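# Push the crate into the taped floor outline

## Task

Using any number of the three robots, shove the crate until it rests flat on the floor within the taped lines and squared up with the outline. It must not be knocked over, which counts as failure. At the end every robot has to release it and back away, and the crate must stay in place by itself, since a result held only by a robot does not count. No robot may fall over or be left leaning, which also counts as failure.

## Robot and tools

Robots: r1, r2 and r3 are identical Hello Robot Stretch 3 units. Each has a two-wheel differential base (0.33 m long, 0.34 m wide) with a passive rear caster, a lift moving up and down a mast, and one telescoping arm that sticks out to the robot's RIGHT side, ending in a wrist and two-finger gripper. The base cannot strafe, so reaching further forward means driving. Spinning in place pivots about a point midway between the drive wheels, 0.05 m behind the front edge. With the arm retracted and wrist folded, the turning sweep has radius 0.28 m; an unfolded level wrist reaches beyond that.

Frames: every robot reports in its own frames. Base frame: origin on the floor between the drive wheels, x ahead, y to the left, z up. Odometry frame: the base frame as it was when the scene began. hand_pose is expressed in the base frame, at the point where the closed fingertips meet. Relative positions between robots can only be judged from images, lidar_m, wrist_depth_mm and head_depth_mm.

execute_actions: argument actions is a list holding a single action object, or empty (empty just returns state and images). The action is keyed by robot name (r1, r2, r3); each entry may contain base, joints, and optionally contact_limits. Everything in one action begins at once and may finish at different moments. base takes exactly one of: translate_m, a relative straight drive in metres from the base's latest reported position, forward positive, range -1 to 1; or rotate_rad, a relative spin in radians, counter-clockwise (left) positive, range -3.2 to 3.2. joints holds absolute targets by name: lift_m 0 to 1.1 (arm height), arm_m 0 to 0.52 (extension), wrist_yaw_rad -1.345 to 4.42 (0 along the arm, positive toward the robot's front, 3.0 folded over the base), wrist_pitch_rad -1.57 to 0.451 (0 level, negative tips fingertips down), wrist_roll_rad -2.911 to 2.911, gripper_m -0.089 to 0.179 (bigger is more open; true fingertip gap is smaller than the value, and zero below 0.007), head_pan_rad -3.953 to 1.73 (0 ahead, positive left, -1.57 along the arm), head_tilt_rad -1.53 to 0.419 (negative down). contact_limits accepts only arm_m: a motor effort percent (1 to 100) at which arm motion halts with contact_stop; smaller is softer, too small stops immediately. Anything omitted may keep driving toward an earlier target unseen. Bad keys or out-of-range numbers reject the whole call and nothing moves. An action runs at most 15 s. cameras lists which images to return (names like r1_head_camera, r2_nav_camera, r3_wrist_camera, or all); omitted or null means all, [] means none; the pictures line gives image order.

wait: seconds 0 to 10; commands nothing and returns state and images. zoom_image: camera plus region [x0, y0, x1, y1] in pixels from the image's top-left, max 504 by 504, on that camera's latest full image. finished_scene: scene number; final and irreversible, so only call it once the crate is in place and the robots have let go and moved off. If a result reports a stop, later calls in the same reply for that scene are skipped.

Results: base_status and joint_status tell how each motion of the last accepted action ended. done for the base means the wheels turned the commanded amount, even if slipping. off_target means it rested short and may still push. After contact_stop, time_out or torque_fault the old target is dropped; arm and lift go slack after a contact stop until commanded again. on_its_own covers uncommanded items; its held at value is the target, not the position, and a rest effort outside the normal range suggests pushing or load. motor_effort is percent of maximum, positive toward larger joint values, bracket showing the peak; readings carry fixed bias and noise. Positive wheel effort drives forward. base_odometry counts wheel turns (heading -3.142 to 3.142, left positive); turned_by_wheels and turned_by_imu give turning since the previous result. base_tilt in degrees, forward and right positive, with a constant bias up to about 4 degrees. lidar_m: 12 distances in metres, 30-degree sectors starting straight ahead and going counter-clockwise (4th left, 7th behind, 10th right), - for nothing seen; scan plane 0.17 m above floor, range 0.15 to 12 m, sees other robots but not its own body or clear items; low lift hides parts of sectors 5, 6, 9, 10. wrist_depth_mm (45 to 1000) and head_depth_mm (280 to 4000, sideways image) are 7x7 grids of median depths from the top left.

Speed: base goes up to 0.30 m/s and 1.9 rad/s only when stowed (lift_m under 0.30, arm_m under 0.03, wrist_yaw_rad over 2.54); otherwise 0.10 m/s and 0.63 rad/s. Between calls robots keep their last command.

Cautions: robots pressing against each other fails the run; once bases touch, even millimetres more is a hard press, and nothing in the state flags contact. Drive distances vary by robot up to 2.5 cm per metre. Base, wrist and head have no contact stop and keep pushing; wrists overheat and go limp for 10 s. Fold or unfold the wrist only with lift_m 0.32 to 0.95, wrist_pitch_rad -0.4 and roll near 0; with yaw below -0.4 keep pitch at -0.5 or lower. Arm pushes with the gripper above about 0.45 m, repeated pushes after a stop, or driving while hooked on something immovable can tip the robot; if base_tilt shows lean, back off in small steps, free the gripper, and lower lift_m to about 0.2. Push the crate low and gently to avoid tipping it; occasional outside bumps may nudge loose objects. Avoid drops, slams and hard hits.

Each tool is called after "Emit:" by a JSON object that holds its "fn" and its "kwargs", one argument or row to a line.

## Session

Emit:
{"fn": "execute_actions", "kwargs": {
  "actions": []
}}

Scene clock: 0.00 s.
r1.base_odometry: x=+0.000 y=+0.000 heading=+0.000 (m, m, rad; r1's odometry frame)
r1.turned_by_wheels: +0.000 (rad since the last result)
r1.turned_by_imu: +0.000 (rad since the last result)
r1.base_tilt: forward=+1.9 right=-1.0 (deg)
r1.lidar_m: 1.18 1.18 2.55 2.19 2.18 2.52 2.53 0.94 2.91 2.57 2.57 2.57
r1.head_depth_mm: 1873 2836 - - - 2958 2040 / 1856 2818 - - - 2949 2042 / 1854 2806 - - - 2987 2044 / 1848 2751 - - - 3042 1966 / 1835 2746 - - - 3039 1478 / 1823 2733 - - - 2927 1483 / 1804 2706 - - - 3023 2084
r1.base_status: not commanded
r1.joint_positions: lift_m=+0.344 arm_m=+0.003 wrist_yaw_rad=+3.064 wrist_pitch_rad=-0.414 wrist_roll_rad=-0.005 gripper_m=+0.037 head_pan_rad=-0.020 head_tilt_rad=-0.016
r1.joint_status: not commanded
r1.motor_effort: left_wheel=+0 right_wheel=+0 lift_m=+31 arm_m=+0 wrist_yaw_rad=+1 wrist_pitch_rad=+6 wrist_roll_rad=+0 gripper_m=+0 head_pan_rad=+1 head_tilt_rad=+0 (%)
r1.hand_pose: x=-0.0038 y=+0.0764 z=+0.3574 quat_wxyz=(+0.172, +0.695, +0.119, +0.688) (m; r1's base frame)
r1.wrist_depth_mm: - - - - - - - / - - - - - - - / - - - - - - - / 927 898 - 829 811 797 790 / 718 687 - 672 694 645 627 / 602 589 570 558 - 548 520 / 510 504 - - 475 472 462
r2.base_odometry: x=+0.000 y=+0.000 heading=+0.000 (m, m, rad; r2's odometry frame)
r2.turned_by_wheels: +0.000 (rad since the last result)
r2.turned_by_imu: +0.000 (rad since the last result)
r2.base_tilt: forward=+0.2 right=+1.0 (deg)
r2.lidar_m: 0.92 0.85 0.87 1.09 2.31 4.34 2.00 1.27 1.31 2.58 4.49 1.39
r2.head_depth_mm: 1339 1330 1311 1305 1299 1286 1273 / 1223 1207 1196 1187 1181 1170 1159 / 1120 1110 1100 1091 1084 1076 1065 / 1033 1025 1019 1010 1006 996 990 / 957 949 945 940 933 928 922 / 899 889 885 879 873 868 860 / 842 833 829 822 818 818 810
r2.base_status: not commanded
r2.joint_positions: lift_m=+0.454 arm_m=-0.001 wrist_yaw_rad=+3.083 wrist_pitch_rad=-0.603 wrist_roll_rad=-0.009 gripper_m=+0.037 head_pan_rad=-0.004 head_tilt_rad=-0.017
r2.joint_status: not commanded
r2.motor_effort: left_wheel=+1 right_wheel=+0 lift_m=+32 arm_m=-1 wrist_yaw_rad=+1 wrist_pitch_rad=+4 wrist_roll_rad=+1 gripper_m=+0 head_pan_rad=+0 head_tilt_rad=+1 (%)
r2.hand_pose: x=-0.0097 y=+0.0531 z=+0.4276 quat_wxyz=(+0.229, +0.678, +0.192, +0.672) (m; r2's base frame)
r2.wrist_depth_mm: - - - - 961 780 646 / - - - - - 841 690 / 824 854 872 874 884 858 729 / 707 734 736 750 742 761 749 / 629 635 653 650 660 663 674 / 561 577 - - 585 587 602 / 507 - - - 524 529 537
r3.base_odometry: x=+0.000 y=+0.000 heading=+0.000 (m, m, rad; r3's odometry frame)
r3.turned_by_wheels: +0.000 (rad since the last result)
r3.turned_by_imu: +0.000 (rad since the last result)
r3.base_tilt: forward=+0.4 right=-0.5 (deg)
r3.lidar_m: 2.85 1.25 1.28 2.07 2.55 2.59 3.18 2.95 2.99 2.39 2.20 2.22
r3.head_depth_mm: 1942 2551 2576 2630 2641 2674 2261 / 1943 2755 2926 2948 2972 2953 2252 / 1915 2840 3326 3385 3396 3201 2271 / 1894 2787 3871 3828 - 3412 2305 / 1898 2789 - - - 3459 2298 / 1877 2781 - - - 3524 2336 / 1855 2747 - - - 3592 2343
r3.base_status: not commanded
r3.joint_positions: lift_m=+0.417 arm_m=-0.001 wrist_yaw_rad=+2.943 wrist_pitch_rad=-0.555 wrist_roll_rad=+0.014 gripper_m=+0.037 head_pan_rad=-0.006 head_tilt_rad=+0.012
r3.joint_status: not commanded
r3.motor_effort: left_wheel=+0 right_wheel=+0 lift_m=+25 arm_m=+0 wrist_yaw_rad=+0 wrist_pitch_rad=+6 wrist_roll_rad=+0 gripper_m=-1 head_pan_rad=+0 head_tilt_rad=+3 (%)
r3.hand_pose: x=+0.0192 y=+0.0566 z=+0.4002 quat_wxyz=(+0.261, +0.700, +0.124, +0.653) (m; r3's base frame)
r3.wrist_depth_mm: - - - - - - - / - - - - - - - / 969 - 971 979 960 990 981 / 781 759 819 814 803 818 843 / 688 685 - 682 701 699 712 / 595 592 - 604 607 608 617 / 527 543 - 539 546 545 538
pictures: r1_head_camera (sideways: a quarter turn clockwise sets it upright), r1_nav_camera (sideways: a quarter turn counterclockwise sets it upright), r1_wrist_camera, r2_head_camera (sideways: a quarter turn clockwise sets it upright), r2_nav_camera (sideways: a quarter turn counterclockwise sets it upright), r2_wrist_camera, r3_head_camera (sideways: a quarter turn clockwise sets it upright), r3_nav_camera (sideways: a quarter turn counterclockwise sets it upright), r3_wrist_camera
Images, in order (width x height): r1_head_camera 896x504, r1_nav_camera 672x504, r1_wrist_camera 644x364, r2_head_camera 896x504, r2_nav_camera 672x504, r2_wrist_camera 644x364, r3_head_camera 896x504, r3_nav_camera 672x504, r3_wrist_camera 644x364.

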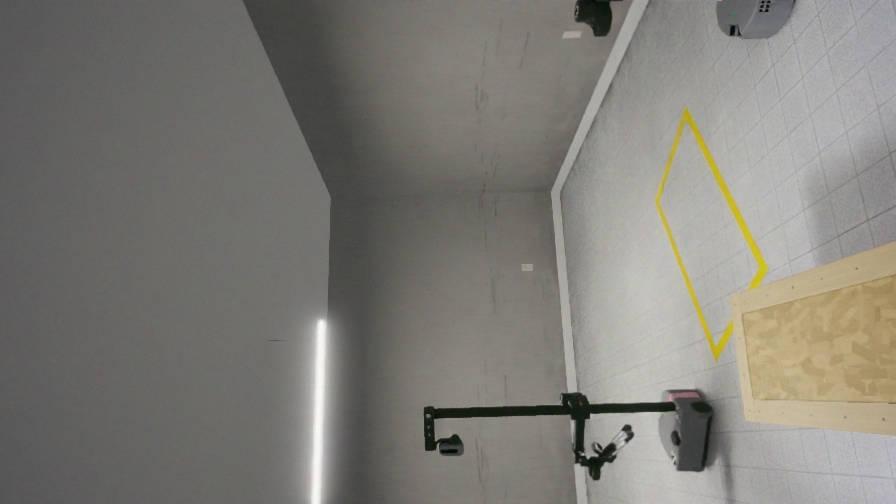

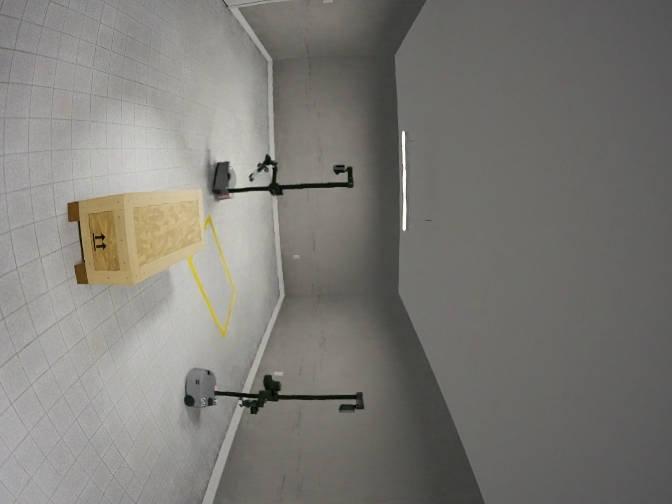

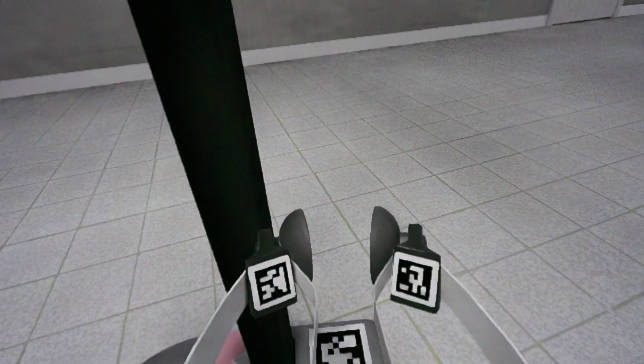

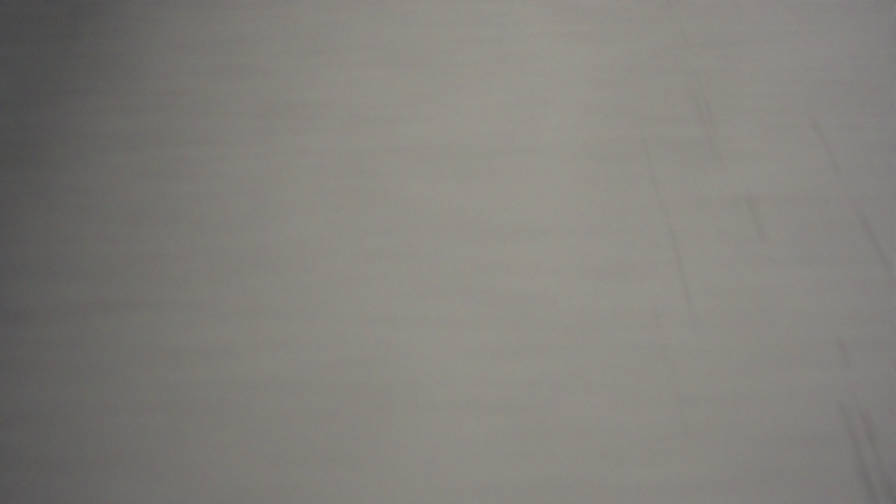

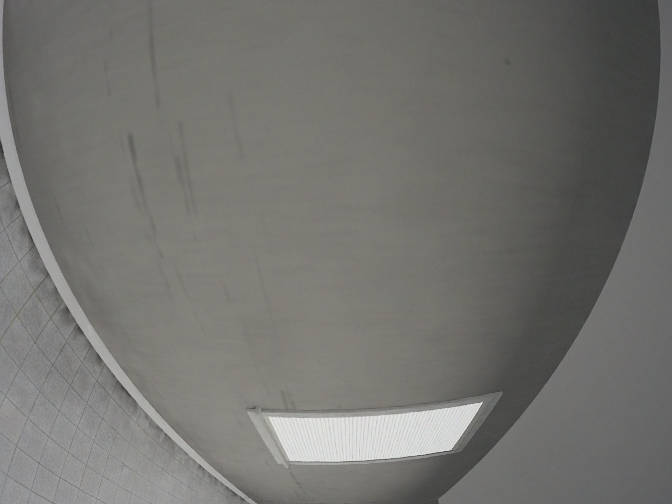

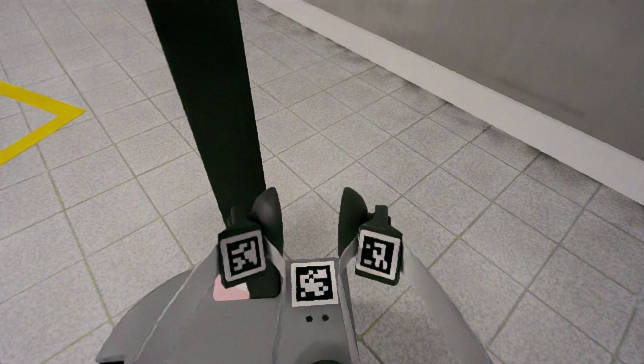

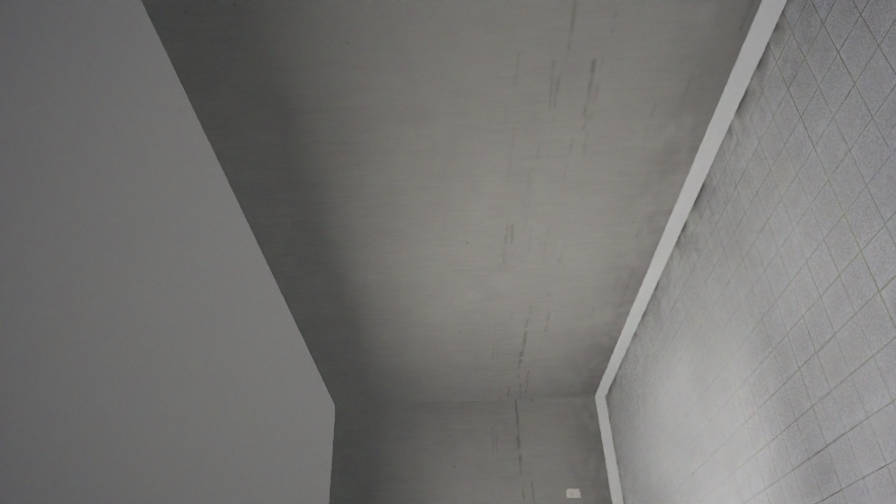

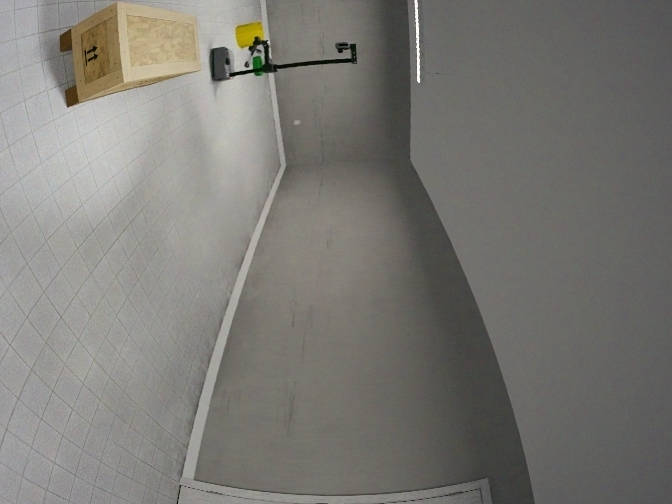

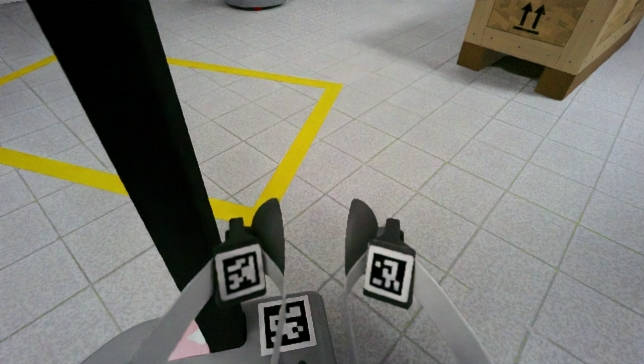

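Emit:
{"fn": "execute_actions", "kwargs": {
  "actions": [
    {"r1":{"joints":{"lift_m":0.27,"head_tilt_rad":-0.55,"head_pan_rad":0}},"r2":{"joints":{"lift_m":0.27,"wrist_pitch_rad":-0.4,"head_tilt_rad":-0.6,"head_pan_rad":-3.3}},"r3":{"joints":{"lift_m":0.27,"wrist_pitch_rad":-0.4,"wrist_yaw_rad":3.05,"head_tilt_rad":-0.7,"head_pan_rad":1.2}}}
  ],
  "cameras": ["r1_head_camera","r1_nav_camera","r2_head_camera","r2_nav_camera","r3_head_camera","r3_nav_camera"]
}}

Scene clock: 7.90 s.
r1.base_odometry: x=+0.000 y=+0.000 heading=+0.000 (m, m, rad; r1's odometry frame)
r1.turned_by_wheels: +0.000 (rad since the last result)
r1.turned_by_imu: +0.000 (rad since the last result)
r1.base_tilt: forward=+1.8 right=-1.1 (deg)
r1.lidar_m: 1.17 1.18 2.54 2.18 2.18 2.52 2.54 0.94 2.92 2.56 2.56 2.57
r1.head_depth_mm: 3651 3869 3376 2444 1841 1473 1230 / - - 3663 2441 1838 1476 1231 / - - 3673 2448 1844 1469 1231 / - - 3631 2445 1578 1475 1231 / - - 3656 1735 1468 1476 1232 / - - 3206 1920 1503 1485 1235 / - - 3196 2456 1851 1479 1234
r1.base_status: not commanded
r1.joint_positions: lift_m=+0.270 arm_m=+0.003 wrist_yaw_rad=+3.064 wrist_pitch_rad=-0.414 wrist_roll_rad=-0.005 gripper_m=+0.037 head_pan_rad=-0.007 head_tilt_rad=-0.543
r1.joint_status: all done
r1.motor_effort: left_wheel=+1(0) right_wheel=+0(0) lift_m=+21(26) arm_m=+0(0) wrist_yaw_rad=-1(0) wrist_pitch_rad=+6(6) wrist_roll_rad=+0(0) gripper_m=+0(0) head_pan_rad=+3(4) head_tilt_rad=-3(24) (%)
r1.hand_pose: x=-0.0038 y=+0.0764 z=+0.2840 quat_wxyz=(+0.172, +0.695, +0.119, +0.688) (m; r1's base frame)
r1.wrist_depth_mm: - - - - - - - / - - - - - - - / - - - 963 940 874 841 / 767 750 - 696 698 675 649 / 615 593 - 577 583 549 535 / 504 493 506 - - 458 455 / 436 - - - 402 398 388
r2.base_odometry: x=+0.000 y=+0.000 heading=+0.000 (m, m, rad; r2's odometry frame)
r2.turned_by_wheels: +0.000 (rad since the last result)
r2.turned_by_imu: -0.001 (rad since the last result)
r2.base_tilt: forward=+0.2 right=+0.9 (deg)
r2.lidar_m: 0.92 0.86 0.86 1.09 2.32 4.31 2.00 1.27 1.31 2.57 4.51 1.39
r2.head_depth_mm: - - 3388 2382 1871 1522 1279 / - - 3446 2422 1864 1521 1284 / - - 3460 2462 1874 1532 1284 / - - 3284 2357 1880 1542 1295 / - - 2999 2309 1887 1547 1293 / - - 3552 2471 1902 1552 1308 / 3787 - 3572 2473 1901 1551 1300
r2.base_status: not commanded
r2.joint_positions: lift_m=+0.270 arm_m=-0.001 wrist_yaw_rad=+3.083 wrist_pitch_rad=-0.420 wrist_roll_rad=-0.009 gripper_m=+0.037 head_pan_rad=-3.293 head_tilt_rad=-0.593
r2.joint_status: all done
r2.motor_effort: left_wheel=+1(1) right_wheel=+0(0) lift_m=+24(30) arm_m=-1(1) wrist_yaw_rad=+1(0) wrist_pitch_rad=+6(6) wrist_roll_rad=+1(1) gripper_m=+0(0) head_pan_rad=-5(48) head_tilt_rad=-3(28) (%)
r2.hand_pose: x=-0.0082 y=+0.0798 z=+0.2825 quat_wxyz=(+0.167, +0.692, +0.128, +0.690) (m; r2's base frame)
r2.wrist_depth_mm: - - - - 928 748 636 / - - - - 992 798 662 / 773 783 805 812 818 804 689 / 619 624 - 637 643 661 677 / 509 519 - 551 541 543 549 / 451 - - - 455 459 460 / - - - - 396 400 397
r3.base_odometry: x=+0.000 y=+0.000 heading=+0.000 (m, m, rad; r3's odometry frame)
r3.turned_by_wheels: +0.000 (rad since the last result)
r3.turned_by_imu: -0.001 (rad since the last result)
r3.base_tilt: forward=+0.5 right=-0.6 (deg)
r3.lidar_m: 2.85 1.25 1.28 2.06 2.55 2.59 3.18 2.95 2.99 2.39 2.19 2.22
r3.head_depth_mm: - 3492 2486 1530 1570 1336 1168 / - 3476 2503 1893 1599 1350 1173 / - 3524 2525 1958 1607 1358 1180 / - 3612 2603 1994 1635 1370 1190 / 3432 3526 2618 2010 1632 1374 1197 / 3075 3271 2531 2029 1641 1395 1200 / 2763 2966 2139 2068 1670 1408 1211
r3.base_status: not commanded
r3.joint_positions: lift_m=+0.270 arm_m=-0.001 wrist_yaw_rad=+3.048 wrist_pitch_rad=-0.421 wrist_roll_rad=+0.014 gripper_m=+0.037 head_pan_rad=+1.193 head_tilt_rad=-0.691
r3.joint_status: all done
r3.motor_effort: left_wheel=+0(1) right_wheel=+0(0) lift_m=+22(23) arm_m=+0(0) wrist_yaw_rad=+1(4) wrist_pitch_rad=+10(9) wrist_roll_rad=+0(0) gripper_m=+0(1) head_pan_rad=+4(56) head_tilt_rad=-3(35) (%)
r3.hand_pose: x=-0.0003 y=+0.0786 z=+0.2822 quat_wxyz=(+0.181, +0.702, +0.114, +0.679) (m; r3's base frame)
r3.wrist_depth_mm: - - - - - - 960 / - - - - - - - / 899 901 913 935 926 947 959 / 700 716 715 701 724 742 739 / 586 583 - 577 620 594 590 / 482 502 - - 496 493 504 / - - - - 430 431 436
pictures: r1_head_camera (sideways: a quarter turn clockwise sets it upright), r1_nav_camera (sideways: a quarter turn counterclockwise sets it upright), r2_head_camera (sideways: a quarter turn clockwise sets it upright), r2_nav_camera (sideways: a quarter turn counterclockwise sets it upright), r3_head_camera (sideways: a quarter turn clockwise sets it upright), r3_nav_camera (sideways: a quarter turn counterclockwise sets it upright)
Images, in order (width x height): r1_head_camera 896x504, r1_nav_camera 672x504, r2_head_camera 896x504, r2_nav_camera 672x504, r3_head_camera 896x504, r3_nav_camera 672x504.

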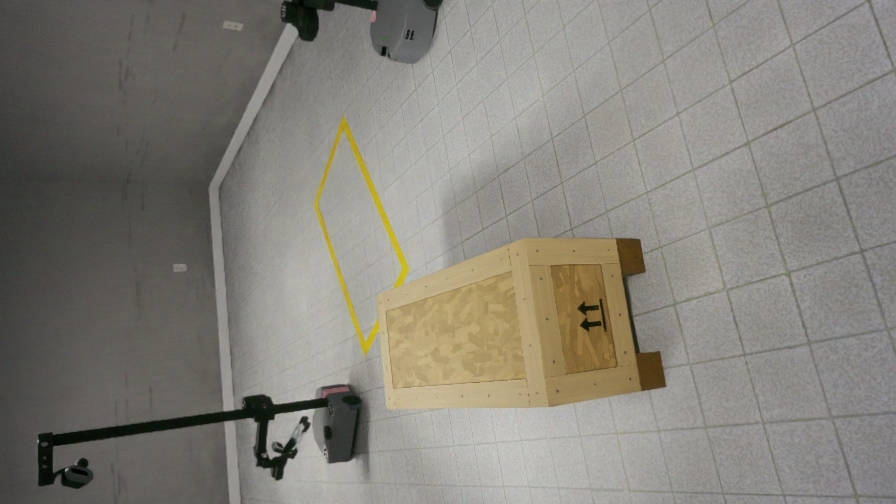

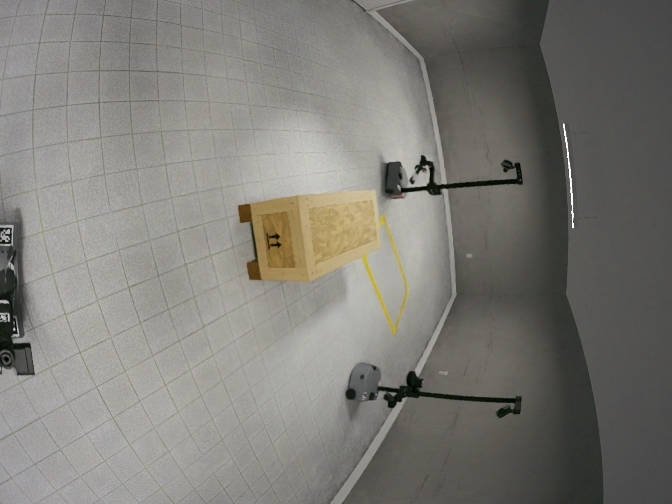

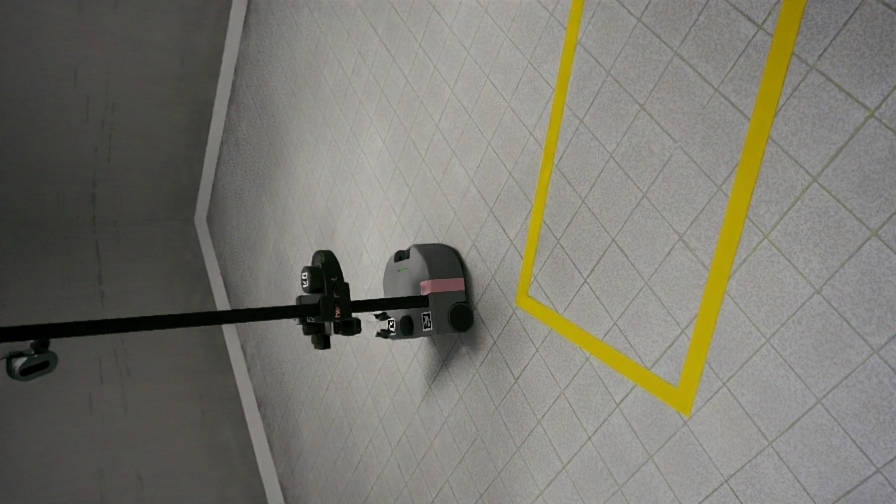

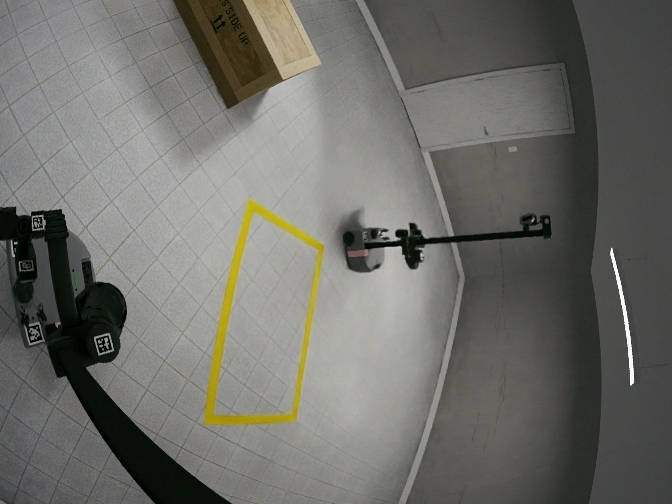

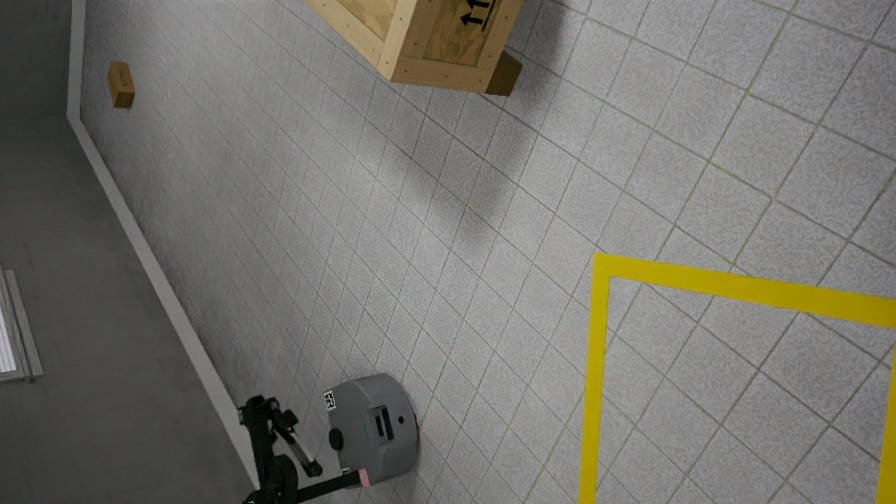

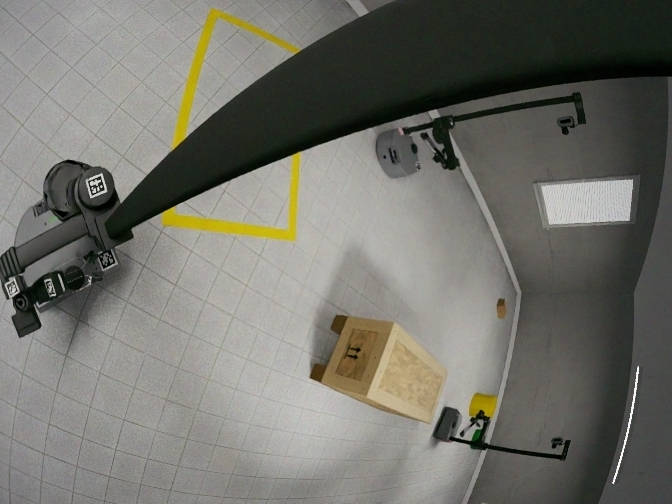

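Emit:
{"fn": "execute_actions", "kwargs": {
  "actions": [
    {"r1":{"base":{"rotate_rad":0.581},"joints":{"head_pan_rad":-3.14,"head_tilt_rad":-1.19}},"r3":{"base":{"rotate_rad":0.16},"joints":{"head_pan_rad":-3.14,"head_tilt_rad":-1.19}},"r2":{"joints":{"head_pan_rad":-2.5,"head_tilt_rad":-0.7}}}
  ],
  "cameras": []
}}

Emit:
{"fn": "execute_actions", "kwargs": {
  "actions": [
    {"r1":{"base":{"translate_m":1.0}},"r3":{"base":{"translate_m":1.0}}}
  ],
  "cameras": []
}}

Emit:
{"fn": "execute_actions", "kwargs": {
  "actions": [
    {"r1":{"base":{"translate_m":0.213}},"r3":{"base":{"rotate_rad":0.7}}}
  ],
  "cameras": []
}}

Emit:
{"fn": "execute_actions", "kwargs": {
  "actions": [
    {"r1":{"base":{"rotate_rad":1.409}}}
  ],
  "cameras": ["r1_head_camera","r1_nav_camera","r2_head_camera"]
}}

Scene clock: 81.63 s.
r1.base_odometry: x=+0.000 y=+0.000 heading=+0.581 (m, m, rad; r1's odometry frame)
r1.turned_by_wheels: +0.581 (rad since the last result)
r1.turned_by_imu: +0.581 (rad since the last result)
r1.base_tilt: forward=+1.9 right=-1.0 (deg)
r1.lidar_m: 4.04 2.47 2.19 2.19 2.60 2.53 0.94 2.90 2.56 2.57 2.57 1.17
r1.head_depth_mm: 1778 1649 1490 1367 1276 1153 1089 / 1836 1635 1489 1362 1274 1151 1086 / 1823 1541 1483 1366 - - 1089 / 1825 1484 1456 1357 - - 1084 / 1804 1561 1475 1358 1275 - 1079 / 1819 1628 1477 1353 1251 1180 1083 / 1815 1622 1477 1353 1244 1156 1083
r1.base_status: done
r1.joint_positions: lift_m=+0.270 arm_m=+0.003 wrist_yaw_rad=+3.064 wrist_pitch_rad=-0.414 wrist_roll_rad=-0.005 gripper_m=+0.037 head_pan_rad=-3.133 head_tilt_rad=-1.176
r1.joint_status: all done
r1.motor_effort: left_wheel=-3(11) right_wheel=+2(10) lift_m=+21(20) arm_m=+0(0) wrist_yaw_rad=+0(0) wrist_pitch_rad=+5(5) wrist_roll_rad=+0(0) gripper_m=+0(0) head_pan_rad=-2(31) head_tilt_rad=-5(26) (%)
r1.hand_pose: x=-0.0038 y=+0.0764 z=+0.2840 quat_wxyz=(+0.172, +0.695, +0.119, +0.688) (m; r1's base frame)
r1.wrist_depth_mm: - - - - - - - / - - - - - - - / - - - 937 902 877 870 / 778 761 - 722 697 681 653 / 607 612 - 569 570 549 541 / 506 504 512 - - 462 452 / 436 - - - 408 395 393
r2.base_odometry: x=+0.000 y=+0.000 heading=+0.000 (m, m, rad; r2's odometry frame)
r2.turned_by_wheels: +0.000 (rad since the last result)
r2.turned_by_imu: -0.001 (rad since the last result)
r2.base_tilt: forward=+0.2 right=+0.9 (deg)
r2.lidar_m: 0.92 0.86 0.86 1.09 2.32 4.35 2.01 1.27 1.30 2.57 4.51 1.39
r2.head_depth_mm: 3432 3692 2776 2084 1688 1415 1218 / 3446 3662 2726 2108 1699 1420 1218 / 3438 3709 2748 2105 1688 1423 1225 / 3419 3683 2775 1624 1701 1432 1227 / 3426 3706 2793 1612 1720 1438 1237 / 3415 3671 2842 1629 1735 1441 1238 / 3411 3692 2889 1654 1729 1439 1236
r2.base_status: not commanded
r2.joint_positions: lift_m=+0.270 arm_m=-0.001 wrist_yaw_rad=+3.083 wrist_pitch_rad=-0.420 wrist_roll_rad=-0.009 gripper_m=+0.037 head_pan_rad=-2.507 head_tilt_rad=-0.691
r2.joint_status: all done
r2.motor_effort: left_wheel=+1(0) right_wheel=+1(0) lift_m=+23(24) arm_m=-1(1) wrist_yaw_rad=+1(0) wrist_pitch_rad=+6(6) wrist_roll_rad=+1(1) gripper_m=+1(0) head_pan_rad=+4(45) head_tilt_rad=-3(12) (%)
r2.hand_pose: x=-0.0082 y=+0.0798 z=+0.2825 quat_wxyz=(+0.167, +0.692, +0.128, +0.690) (m; r2's base frame)
r2.wrist_depth_mm: - - - - 933 745 643 / - - - - 991 801 666 / 776 786 796 804 835 801 682 / 618 629 - 646 657 656 665 / 519 519 - 550 537 547 543 / 454 - - - 451 459 460 / - - - - 396 397 404
r3.base_odometry: x=+0.000 y=+0.000 heading=+0.160 (m, m, rad; r3's odometry frame)
r3.turned_by_wheels: +0.160 (rad since the last result)
r3.turned_by_imu: +0.157 (rad since the last result)
r3.base_tilt: forward=+0.4 right=-0.6 (deg)
r3.lidar_m: 3.32 1.25 1.35 2.07 2.58 2.69 3.03 2.95 3.01 2.27 2.20 2.33
r3.head_depth_mm: 1743 1573 1450 1340 1255 1146 1093 / 1742 1592 1457 1350 - - 1091 / 1756 1605 1470 1349 - - 1100 / 1772 1615 1479 1361 1293 - 1110 / 1800 1631 1488 1382 1283 - 1107 / 1803 1650 1508 1389 1279 1196 1113 / 1831 1648 1520 1382 1287 1203 1130
r3.base_status: done
r3.joint_positions: lift_m=+0.270 arm_m=-0.001 wrist_yaw_rad=+3.048 wrist_pitch_rad=-0.421 wrist_roll_rad=+0.014 gripper_m=+0.037 head_pan_rad=-3.133 head_tilt_rad=-1.175
r3.joint_status: all done
r3.motor_effort: left_wheel=-2(9) right_wheel=+3(10) lift_m=+22(22) arm_m=+0(0) wrist_yaw_rad=+2(1) wrist_pitch_rad=+10(10) wrist_roll_rad=+0(0) gripper_m=+0(0) head_pan_rad=-4(58) head_tilt_rad=-6(31) (%)
r3.hand_pose: x=-0.0003 y=+0.0787 z=+0.2822 quat_wxyz=(+0.181, +0.702, +0.114, +0.679) (m; r3's base frame)
r3.wrist_depth_mm: - - - - - - - / - - - - - - - / 901 945 930 892 939 961 933 / 712 702 713 719 732 729 748 / 589 585 - 588 619 620 604 / 495 511 - - 502 503 506 / - - - - 428 430 434
pictures: none
No camera images: the call's "cameras" was empty. Leave "cameras" out to get every camera's image.

Scene clock: 86.73 s.
r1.base_odometry: x=+0.836 y=+0.549 heading=+0.581 (m, m, rad; r1's odometry frame)
r1.turned_by_wheels: +0.000 (rad since the last result)
r1.turned_by_imu: -0.002 (rad since the last result)
r1.base_tilt: forward=+1.9 right=-1.0 (deg)
r1.lidar_m: 1.41 2.14 1.89 1.89 2.24 3.47 1.94 3.23 2.86 0.43 0.37 0.71
r1.head_depth_mm: 1836 1655 1493 1371 1277 1160 1090 / 1831 1646 1483 1365 1271 1150 1088 / 1819 1632 1489 1361 - - 1089 / 1818 1639 1484 1367 - - 1084 / 1813 1631 1482 1357 1284 - 1082 / 1805 1626 1477 1358 1251 1181 1079 / 1804 1624 1475 1353 1249 1158 1073
r1.base_status: done
r1.joint_positions: lift_m=+0.270 arm_m=+0.003 wrist_yaw_rad=+3.064 wrist_pitch_rad=-0.414 wrist_roll_rad=-0.005 gripper_m=+0.037 head_pan_rad=-3.133 head_tilt_rad=-1.176
r1.joint_status: not commanded
r1.motor_effort: left_wheel=-2(9) right_wheel=+2(9) lift_m=+21(21) arm_m=+0(0) wrist_yaw_rad=-2(1) wrist_pitch_rad=+6(6) wrist_roll_rad=+0(0) gripper_m=+0(0) head_pan_rad=-1(2) head_tilt_rad=-5(5) (%)
r1.hand_pose: x=-0.0038 y=+0.0764 z=+0.2840 quat_wxyz=(+0.172, +0.695, +0.119, +0.688) (m; r1's base frame)
r1.wrist_depth_mm: - - - - - - - / - - - - - - - / - - - 919 906 881 841 / 755 752 - 712 692 678 656 / 613 590 - 570 577 551 540 / 510 503 514 - - 463 448 / 439 - - - 404 396 390
r2.base_odometry: x=+0.000 y=+0.000 heading=+0.000 (m, m, rad; r2's odometry frame)
r2.turned_by_wheels: +0.000 (rad since the last result)
r2.turned_by_imu: -0.001 (rad since the last result)
r2.base_tilt: forward=+0.2 right=+0.9 (deg)
r2.lidar_m: 0.92 0.85 0.87 1.09 2.33 4.32 4.24 1.27 1.30 3.18 4.51 1.39
r2.head_depth_mm: 3382 3722 2610 2080 1683 1415 1224 / 3398 3652 2302 2095 1682 1419 1216 / 3415 3655 2779 2094 1695 1422 1222 / 3440 3707 2799 1621 1708 1427 1223 / 3434 3697 2802 1605 1710 1436 1230 / 3460 3648 2811 1618 1723 1441 1227 / 3436 3739 2840 1643 1748 1448 1238
r2.base_status: not commanded
r2.joint_positions: lift_m=+0.270 arm_m=-0.001 wrist_yaw_rad=+3.083 wrist_pitch_rad=-0.420 wrist_roll_rad=-0.009 gripper_m=+0.037 head_pan_rad=-2.507 head_tilt_rad=-0.691
r2.joint_status: not commanded
r2.motor_effort: left_wheel=+1(1) right_wheel=+0(0) lift_m=+24(24) arm_m=-1(1) wrist_yaw_rad=+1(1) wrist_pitch_rad=+6(6) wrist_roll_rad=+0(1) gripper_m=+0(0) head_pan_rad=+4(4) head_tilt_rad=-4(4) (%)
r2.hand_pose: x=-0.0082 y=+0.0798 z=+0.2825 quat_wxyz=(+0.167, +0.692, +0.128, +0.690) (m; r2's base frame)
r2.wrist_depth_mm: - - - - 911 754 631 / - - - - 968 795 668 / 762 787 798 805 816 796 692 / 616 627 - 644 655 662 666 / 512 521 - 547 539 541 547 / 450 - - - 453 456 464 / - - - - 393 401 402
r3.base_odometry: x=+0.987 y=+0.159 heading=+0.160 (m, m, rad; r3's odometry frame)
r3.turned_by_wheels: +0.000 (rad since the last result)
r3.turned_by_imu: -0.003 (rad since the last result)
r3.base_tilt: forward=+0.4 right=-0.6 (deg)
r3.lidar_m: 2.63 1.41 0.66 0.61 2.16 3.16 3.92 3.84 2.40 1.80 1.76 1.85
r3.head_depth_mm: 1733 1578 1443 1333 1255 1143 1088 / 1745 1587 1456 1341 - - 1091 / 1761 1596 1463 1350 - - 1103 / 1781 1614 1485 1361 1291 - 1106 / 1792 1621 1492 1374 1272 - 1108 / 1816 1636 1497 1373 1280 1189 1115 / 1838 1654 1514 1397 1284 1204 1122
r3.base_status: done
r3.joint_positions: lift_m=+0.270 arm_m=-0.001 wrist_yaw_rad=+3.049 wrist_pitch_rad=-0.420 wrist_roll_rad=+0.014 gripper_m=+0.037 head_pan_rad=-3.133 head_tilt_rad=-1.176
r3.joint_status: not commanded
r3.motor_effort: left_wheel=-1(8) right_wheel=+2(12) lift_m=+22(22) arm_m=+0(0) wrist_yaw_rad=+2(1) wrist_pitch_rad=+10(10) wrist_roll_rad=+0(0) gripper_m=+0(1) head_pan_rad=-4(4) head_tilt_rad=-5(5) (%)
r3.hand_pose: x=-0.0004 y=+0.0787 z=+0.2823 quat_wxyz=(+0.181, +0.702, +0.114, +0.679) (m; r3's base frame)
r3.wrist_depth_mm: - - - 676 687 822 - / - - - 747 753 903 - / 900 906 965 791 852 941 966 / 718 709 723 699 730 723 733 / 570 576 - 579 608 602 589 / 484 510 - - 500 502 504 / - - - - 432 435 434
pictures: none
No camera images: the call's "cameras" was empty. Leave "cameras" out to get every camera's image.

Scene clock: 89.03 s.
r1.base_odometry: x=+1.014 y=+0.666 heading=+0.581 (m, m, rad; r1's odometry frame)
r1.turned_by_wheels: +0.000 (rad since the last result)
r1.turned_by_imu: -0.001 (rad since the last result)
r1.base_tilt: forward=+1.9 right=-1.0 (deg)
r1.lidar_m: 1.20 2.07 1.82 1.83 2.18 3.65 2.15 3.31 0.52 0.36 0.44 0.91
r1.head_depth_mm: 1830 1655 1491 1371 1273 1159 1090 / 1836 1646 1496 1366 1271 1148 1092 / 1823 1639 1494 1363 - - 1087 / 1809 1636 1479 1356 - - 1085 / 1815 1636 1481 1358 1276 - 1082 / 1810 1626 1482 1353 1253 1173 1080 / 1812 1629 1480 1352 1242 1131 1083
r1.base_status: done
r1.joint_positions: lift_m=+0.270 arm_m=+0.003 wrist_yaw_rad=+3.064 wrist_pitch_rad=-0.414 wrist_roll_rad=-0.005 gripper_m=+0.037 head_pan_rad=-3.133 head_tilt_rad=-1.177
r1.joint_status: not commanded
r1.motor_effort: left_wheel=-2(10) right_wheel=+1(9) lift_m=+21(21) arm_m=+0(0) wrist_yaw_rad=+0(0) wrist_pitch_rad=+6(5) wrist_roll_rad=+0(0) gripper_m=+0(0) head_pan_rad=-2(1) head_tilt_rad=-5(5) (%)
r1.hand_pose: x=-0.0038 y=+0.0764 z=+0.2840 quat_wxyz=(+0.172, +0.695, +0.119, +0.688) (m; r1's base frame)
r1.wrist_depth_mm: - - - - - - - / - - - - - - - / - - - 950 916 879 859 / 773 752 - 707 681 674 651 / 615 599 - 577 584 545 534 / 504 496 502 - - 462 456 / 434 - - - 403 395 393
r2.base_odometry: x=+0.000 y=+0.000 heading=+0.000 (m, m, rad; r2's odometry frame)
r2.turned_by_wheels: +0.000 (rad since the last result)
r2.turned_by_imu: +0.000 (rad since the last result)
r2.base_tilt: forward=+0.2 right=+1.0 (deg)
r2.lidar_m: 0.92 0.85 0.86 1.09 2.31 4.32 4.21 1.27 1.31 3.20 4.48 1.39
r2.head_depth_mm: 3377 3648 2616 2082 1681 1412 1218 / 3434 3674 2321 2107 1692 1421 1217 / 3437 3707 2775 2106 1696 1432 1226 / 3436 3688 2760 1625 1692 1427 1230 / 3392 3669 2815 1599 1709 1437 1232 / 3402 3711 2821 1629 1723 1437 1234 / 3427 3689 2833 1645 1732 1442 1237
r2.base_status: not commanded
r2.joint_positions: lift_m=+0.270 arm_m=-0.001 wrist_yaw_rad=+3.083 wrist_pitch_rad=-0.420 wrist_roll_rad=-0.009 gripper_m=+0.037 head_pan_rad=-2.507 head_tilt_rad=-0.691
r2.joint_status: not commanded
r2.motor_effort: left_wheel=+1(1) right_wheel=+0(0) lift_m=+24(24) arm_m=-1(1) wrist_yaw_rad=+1(1) wrist_pitch_rad=+6(6) wrist_roll_rad=+1(1) gripper_m=+0(0) head_pan_rad=+4(3) head_tilt_rad=-4(4) (%)
r2.hand_pose: x=-0.0082 y=+0.0798 z=+0.2825 quat_wxyz=(+0.167, +0.692, +0.128, +0.690) (m; r2's base frame)
r2.wrist_depth_mm: - - - - 923 751 640 / - - - - 989 805 667 / 781 778 799 813 825 804 688 / 615 625 - 636 655 659 666 / 512 524 - 545 545 537 556 / 450 - - - 451 459 465 / - - - - 396 399 402
r3.base_odometry: x=+0.987 y=+0.159 heading=+0.860 (m, m, rad; r3's odometry frame)
r3.turned_by_wheels: +0.700 (rad since the last result)
r3.turned_by_imu: +0.688 (rad since the last result)
r3.base_tilt: forward=+0.4 right=-0.6 (deg)
r3.lidar_m: 0.99 0.62 0.69 3.00 3.39 3.85 3.84 2.08 1.77 1.77 1.99 3.31
r3.head_depth_mm: 1730 1582 1452 1339 1250 1143 1086 / 1745 1584 1449 1344 - - 1092 / 1757 1599 1461 1359 - - 1101 / 1777 1618 1473 1361 1286 - 1105 / 1796 1623 1496 1376 1287 - 1109 / 1816 1646 1499 1373 1283 1193 1116 / 1821 1650 1512 1396 1292 1200 1129
r3.base_status: done
r3.joint_positions: lift_m=+0.270 arm_m=-0.001 wrist_yaw_rad=+3.049 wrist_pitch_rad=-0.420 wrist_roll_rad=+0.014 gripper_m=+0.037 head_pan_rad=-3.134 head_tilt_rad=-1.176
r3.joint_status: not commanded
r3.motor_effort: left_wheel=-2(8) right_wheel=+3(11) lift_m=+23(22) arm_m=+0(0) wrist_yaw_rad=+1(1) wrist_pitch_rad=+10(10) wrist_roll_rad=+0(0) gripper_m=+2(1) head_pan_rad=-5(3) head_tilt_rad=-6(6) (%)
r3.hand_pose: x=-0.0004 y=+0.0787 z=+0.2823 quat_wxyz=(+0.181, +0.702, +0.114, +0.679) (m; r3's base frame)
r3.wrist_depth_mm: - - - - - - 555 / - - - - - - 523 / 913 902 929 943 921 878 544 / 706 724 713 720 710 716 584 / 581 584 - 593 604 591 598 / 489 508 - - 501 503 498 / - - - - 424 434 435
pictures: none
No camera images: the call's "cameras" was empty. Leave "cameras" out to get every camera's image.

Scene clock: 91.13 s.
r1.base_odometry: x=+1.014 y=+0.666 heading=+1.990 (m, m, rad; r1's odometry frame)
r1.turned_by_wheels: +1.409 (rad since the last result)
r1.turned_by_imu: +1.408 (rad since the last result)
r1.base_tilt: forward=+1.9 right=-1.0 (deg)
r1.lidar_m: 1.83 1.98 3.00 2.15 3.71 2.95 0.36 0.40 0.65 1.20 2.32 1.85
r1.head_depth_mm: 1830 1650 1495 1368 1278 1157 1096 / 1833 1647 1492 1359 1275 1152 1091 / 1818 1644 1491 1360 - - 1086 / 1826 1644 1047 1036 - - 1087 / 1807 1631 1034 971 1262 - 1082 / 1815 1634 1032 981 1255 1170 1083 / 1809 1625 1028 1030 1249 1163 1082
r1.base_status: done
r1.joint_positions: lift_m=+0.270 arm_m=+0.003 wrist_yaw_rad=+3.064 wrist_pitch_rad=-0.414 wrist_roll_rad=-0.005 gripper_m=+0.037 head_pan_rad=-3.134 head_tilt_rad=-1.177
r1.joint_status: not commanded
r1.motor_effort: left_wheel=-2(13) right_wheel=+2(11) lift_m=+21(21) arm_m=+0(0) wrist_yaw_rad=+0(1) wrist_pitch_rad=+5(6) wrist_roll_rad=+0(0) gripper_m=+0(0) head_pan_rad=-2(1) head_tilt_rad=-5(5) (%)
r1.hand_pose: x=-0.0038 y=+0.0763 z=+0.2840 quat_wxyz=(+0.172, +0.695, +0.119, +0.688) (m; r1's base frame)
r1.wrist_depth_mm: - - - - - - - / - - - - - - - / - - - 937 918 894 856 / 785 773 - 726 691 673 668 / 613 590 - 569 589 538 536 / 502 497 507 - - 468 449 / 439 - - - 399 397 389
r2.base_odometry: x=+0.000 y=+0.000 heading=+0.000 (m, m, rad; r2's odometry frame)
r2.turned_by_wheels: +0.000 (rad since the last result)
r2.turned_by_imu: +0.000 (rad since the last result)
r2.base_tilt: forward=+0.2 right=+1.0 (deg)
r2.lidar_m: 0.92 0.85 0.87 1.09 2.33 4.33 4.22 1.27 1.31 3.19 4.49 1.40
r2.head_depth_mm: 3331 3603 2615 2070 1681 1416 1215 / 3436 3706 2321 2087 1681 1416 1223 / 3429 3720 2759 2108 1702 1426 1224 / 3422 3661 2784 1631 1708 1429 1223 / 3429 3645 2812 1602 1708 1432 1235 / 3462 3627 2816 1625 1714 1438 1236 / 3436 3721 2158 1646 1727 1448 1238
r2.base_status: not commanded
r2.joint_positions: lift_m=+0.270 arm_m=-0.001 wrist_yaw_rad=+3.083 wrist_pitch_rad=-0.420 wrist_roll_rad=-0.009 gripper_m=+0.037 head_pan_rad=-2.507 head_tilt_rad=-0.691
r2.joint_status: not commanded
r2.motor_effort: left_wheel=+1(0) right_wheel=+0(0) lift_m=+24(24) arm_m=-1(1) wrist_yaw_rad=+0(1) wrist_pitch_rad=+6(6) wrist_roll_rad=+1(1) gripper_m=-1(0) head_pan_rad=+3(3) head_tilt_rad=-3(4) (%)
r2.hand_pose: x=-0.0082 y=+0.0798 z=+0.2825 quat_wxyz=(+0.167, +0.692, +0.128, +0.690) (m; r2's base frame)
r2.wrist_depth_mm: - - - - 906 735 635 / - - - - 990 802 671 / 766 799 793 810 824 796 681 / 624 634 - 644 653 652 657 / 509 521 - 551 539 545 545 / 450 - - - 455 461 463 / - - - - 395 403 402
r3.base_odometry: x=+0.987 y=+0.159 heading=+0.860 (m, m, rad; r3's odometry frame)
r3.turned_by_wheels: +0.000 (rad since the last result)
r3.turned_by_imu: +0.000 (rad since the last result)
r3.base_tilt: forward=+0.4 right=-0.6 (deg)
r3.lidar_m: 0.99 0.61 0.69 3.02 3.40 3.85 3.82 2.08 1.77 1.76 2.00 3.31
r3.head_depth_mm: 1730 1578 1438 1340 1256 1141 1089 / 1750 1598 1456 1337 - - 1097 / 1758 1592 1465 1357 - - 1095 / 1766 1612 1477 1369 1289 - 1104 / 1788 1628 1486 1380 1278 - 1104 / 1812 1642 1507 1384 1288 1199 1122 / 1830 1659 1526 1395 1292 1203 1124
r3.base_status: not commanded
r3.joint_positions: lift_m=+0.270 arm_m=-0.001 wrist_yaw_rad=+3.049 wrist_pitch_rad=-0.420 wrist_roll_rad=+0.014 gripper_m=+0.037 head_pan_rad=-3.134 head_tilt_rad=-1.176
r3.joint_status: not commanded
r3.motor_effort: left_wheel=-2(1) right_wheel=+3(3) lift_m=+22(22) arm_m=+0(0) wrist_yaw_rad=+2(1) wrist_pitch_rad=+10(10) wrist_roll_rad=+0(0) gripper_m=-1(0) head_pan_rad=-3(4) head_tilt_rad=-6(5) (%)
r3.hand_pose: x=-0.0004 y=+0.0787 z=+0.2823 quat_wxyz=(+0.181, +0.702, +0.114, +0.679) (m; r3's base frame)
r3.wrist_depth_mm: - - - - - - 547 / - - - - - - 521 / 938 941 936 948 957 873 551 / 694 725 704 711 733 715 590 / 571 577 - 586 614 601 610 / 489 497 - - 501 498 509 / - - - - 431 426 434
pictures: r1_head_camera (sideways: a quarter turn clockwise sets it upright), r1_nav_camera (sideways: a quarter turn counterclockwise sets it upright), r2_head_camera (sideways: a quarter turn clockwise sets it upright)
Images, in order (width x height): r1_head_camera 896x504, r1_nav_camera 672x504, r2_head_camera 896x504.

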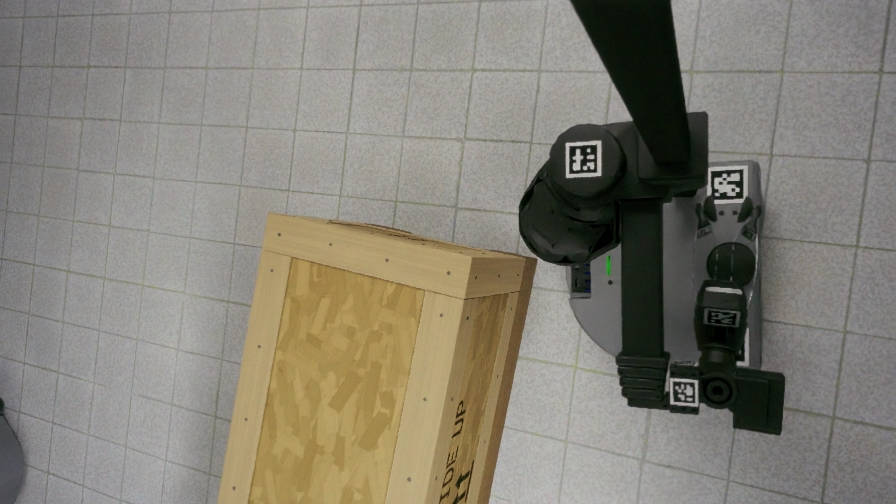

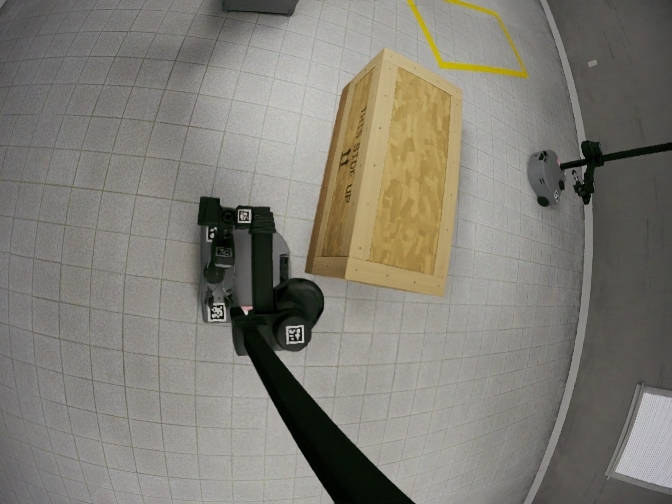

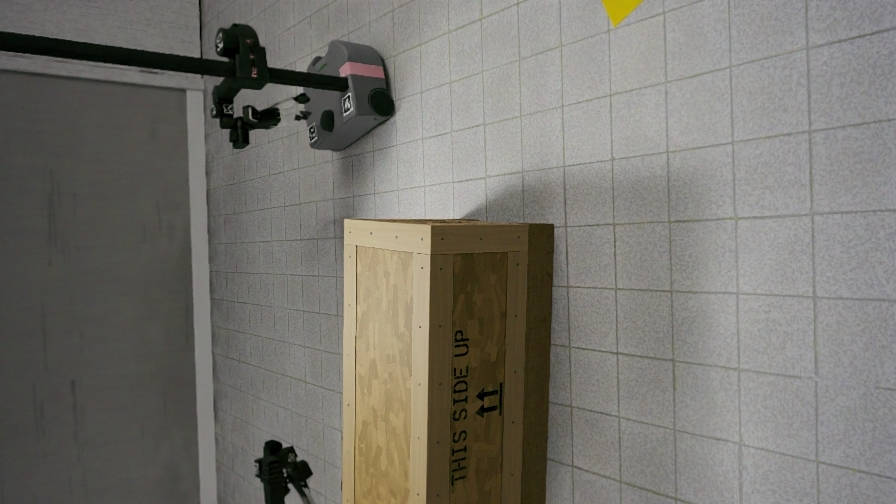

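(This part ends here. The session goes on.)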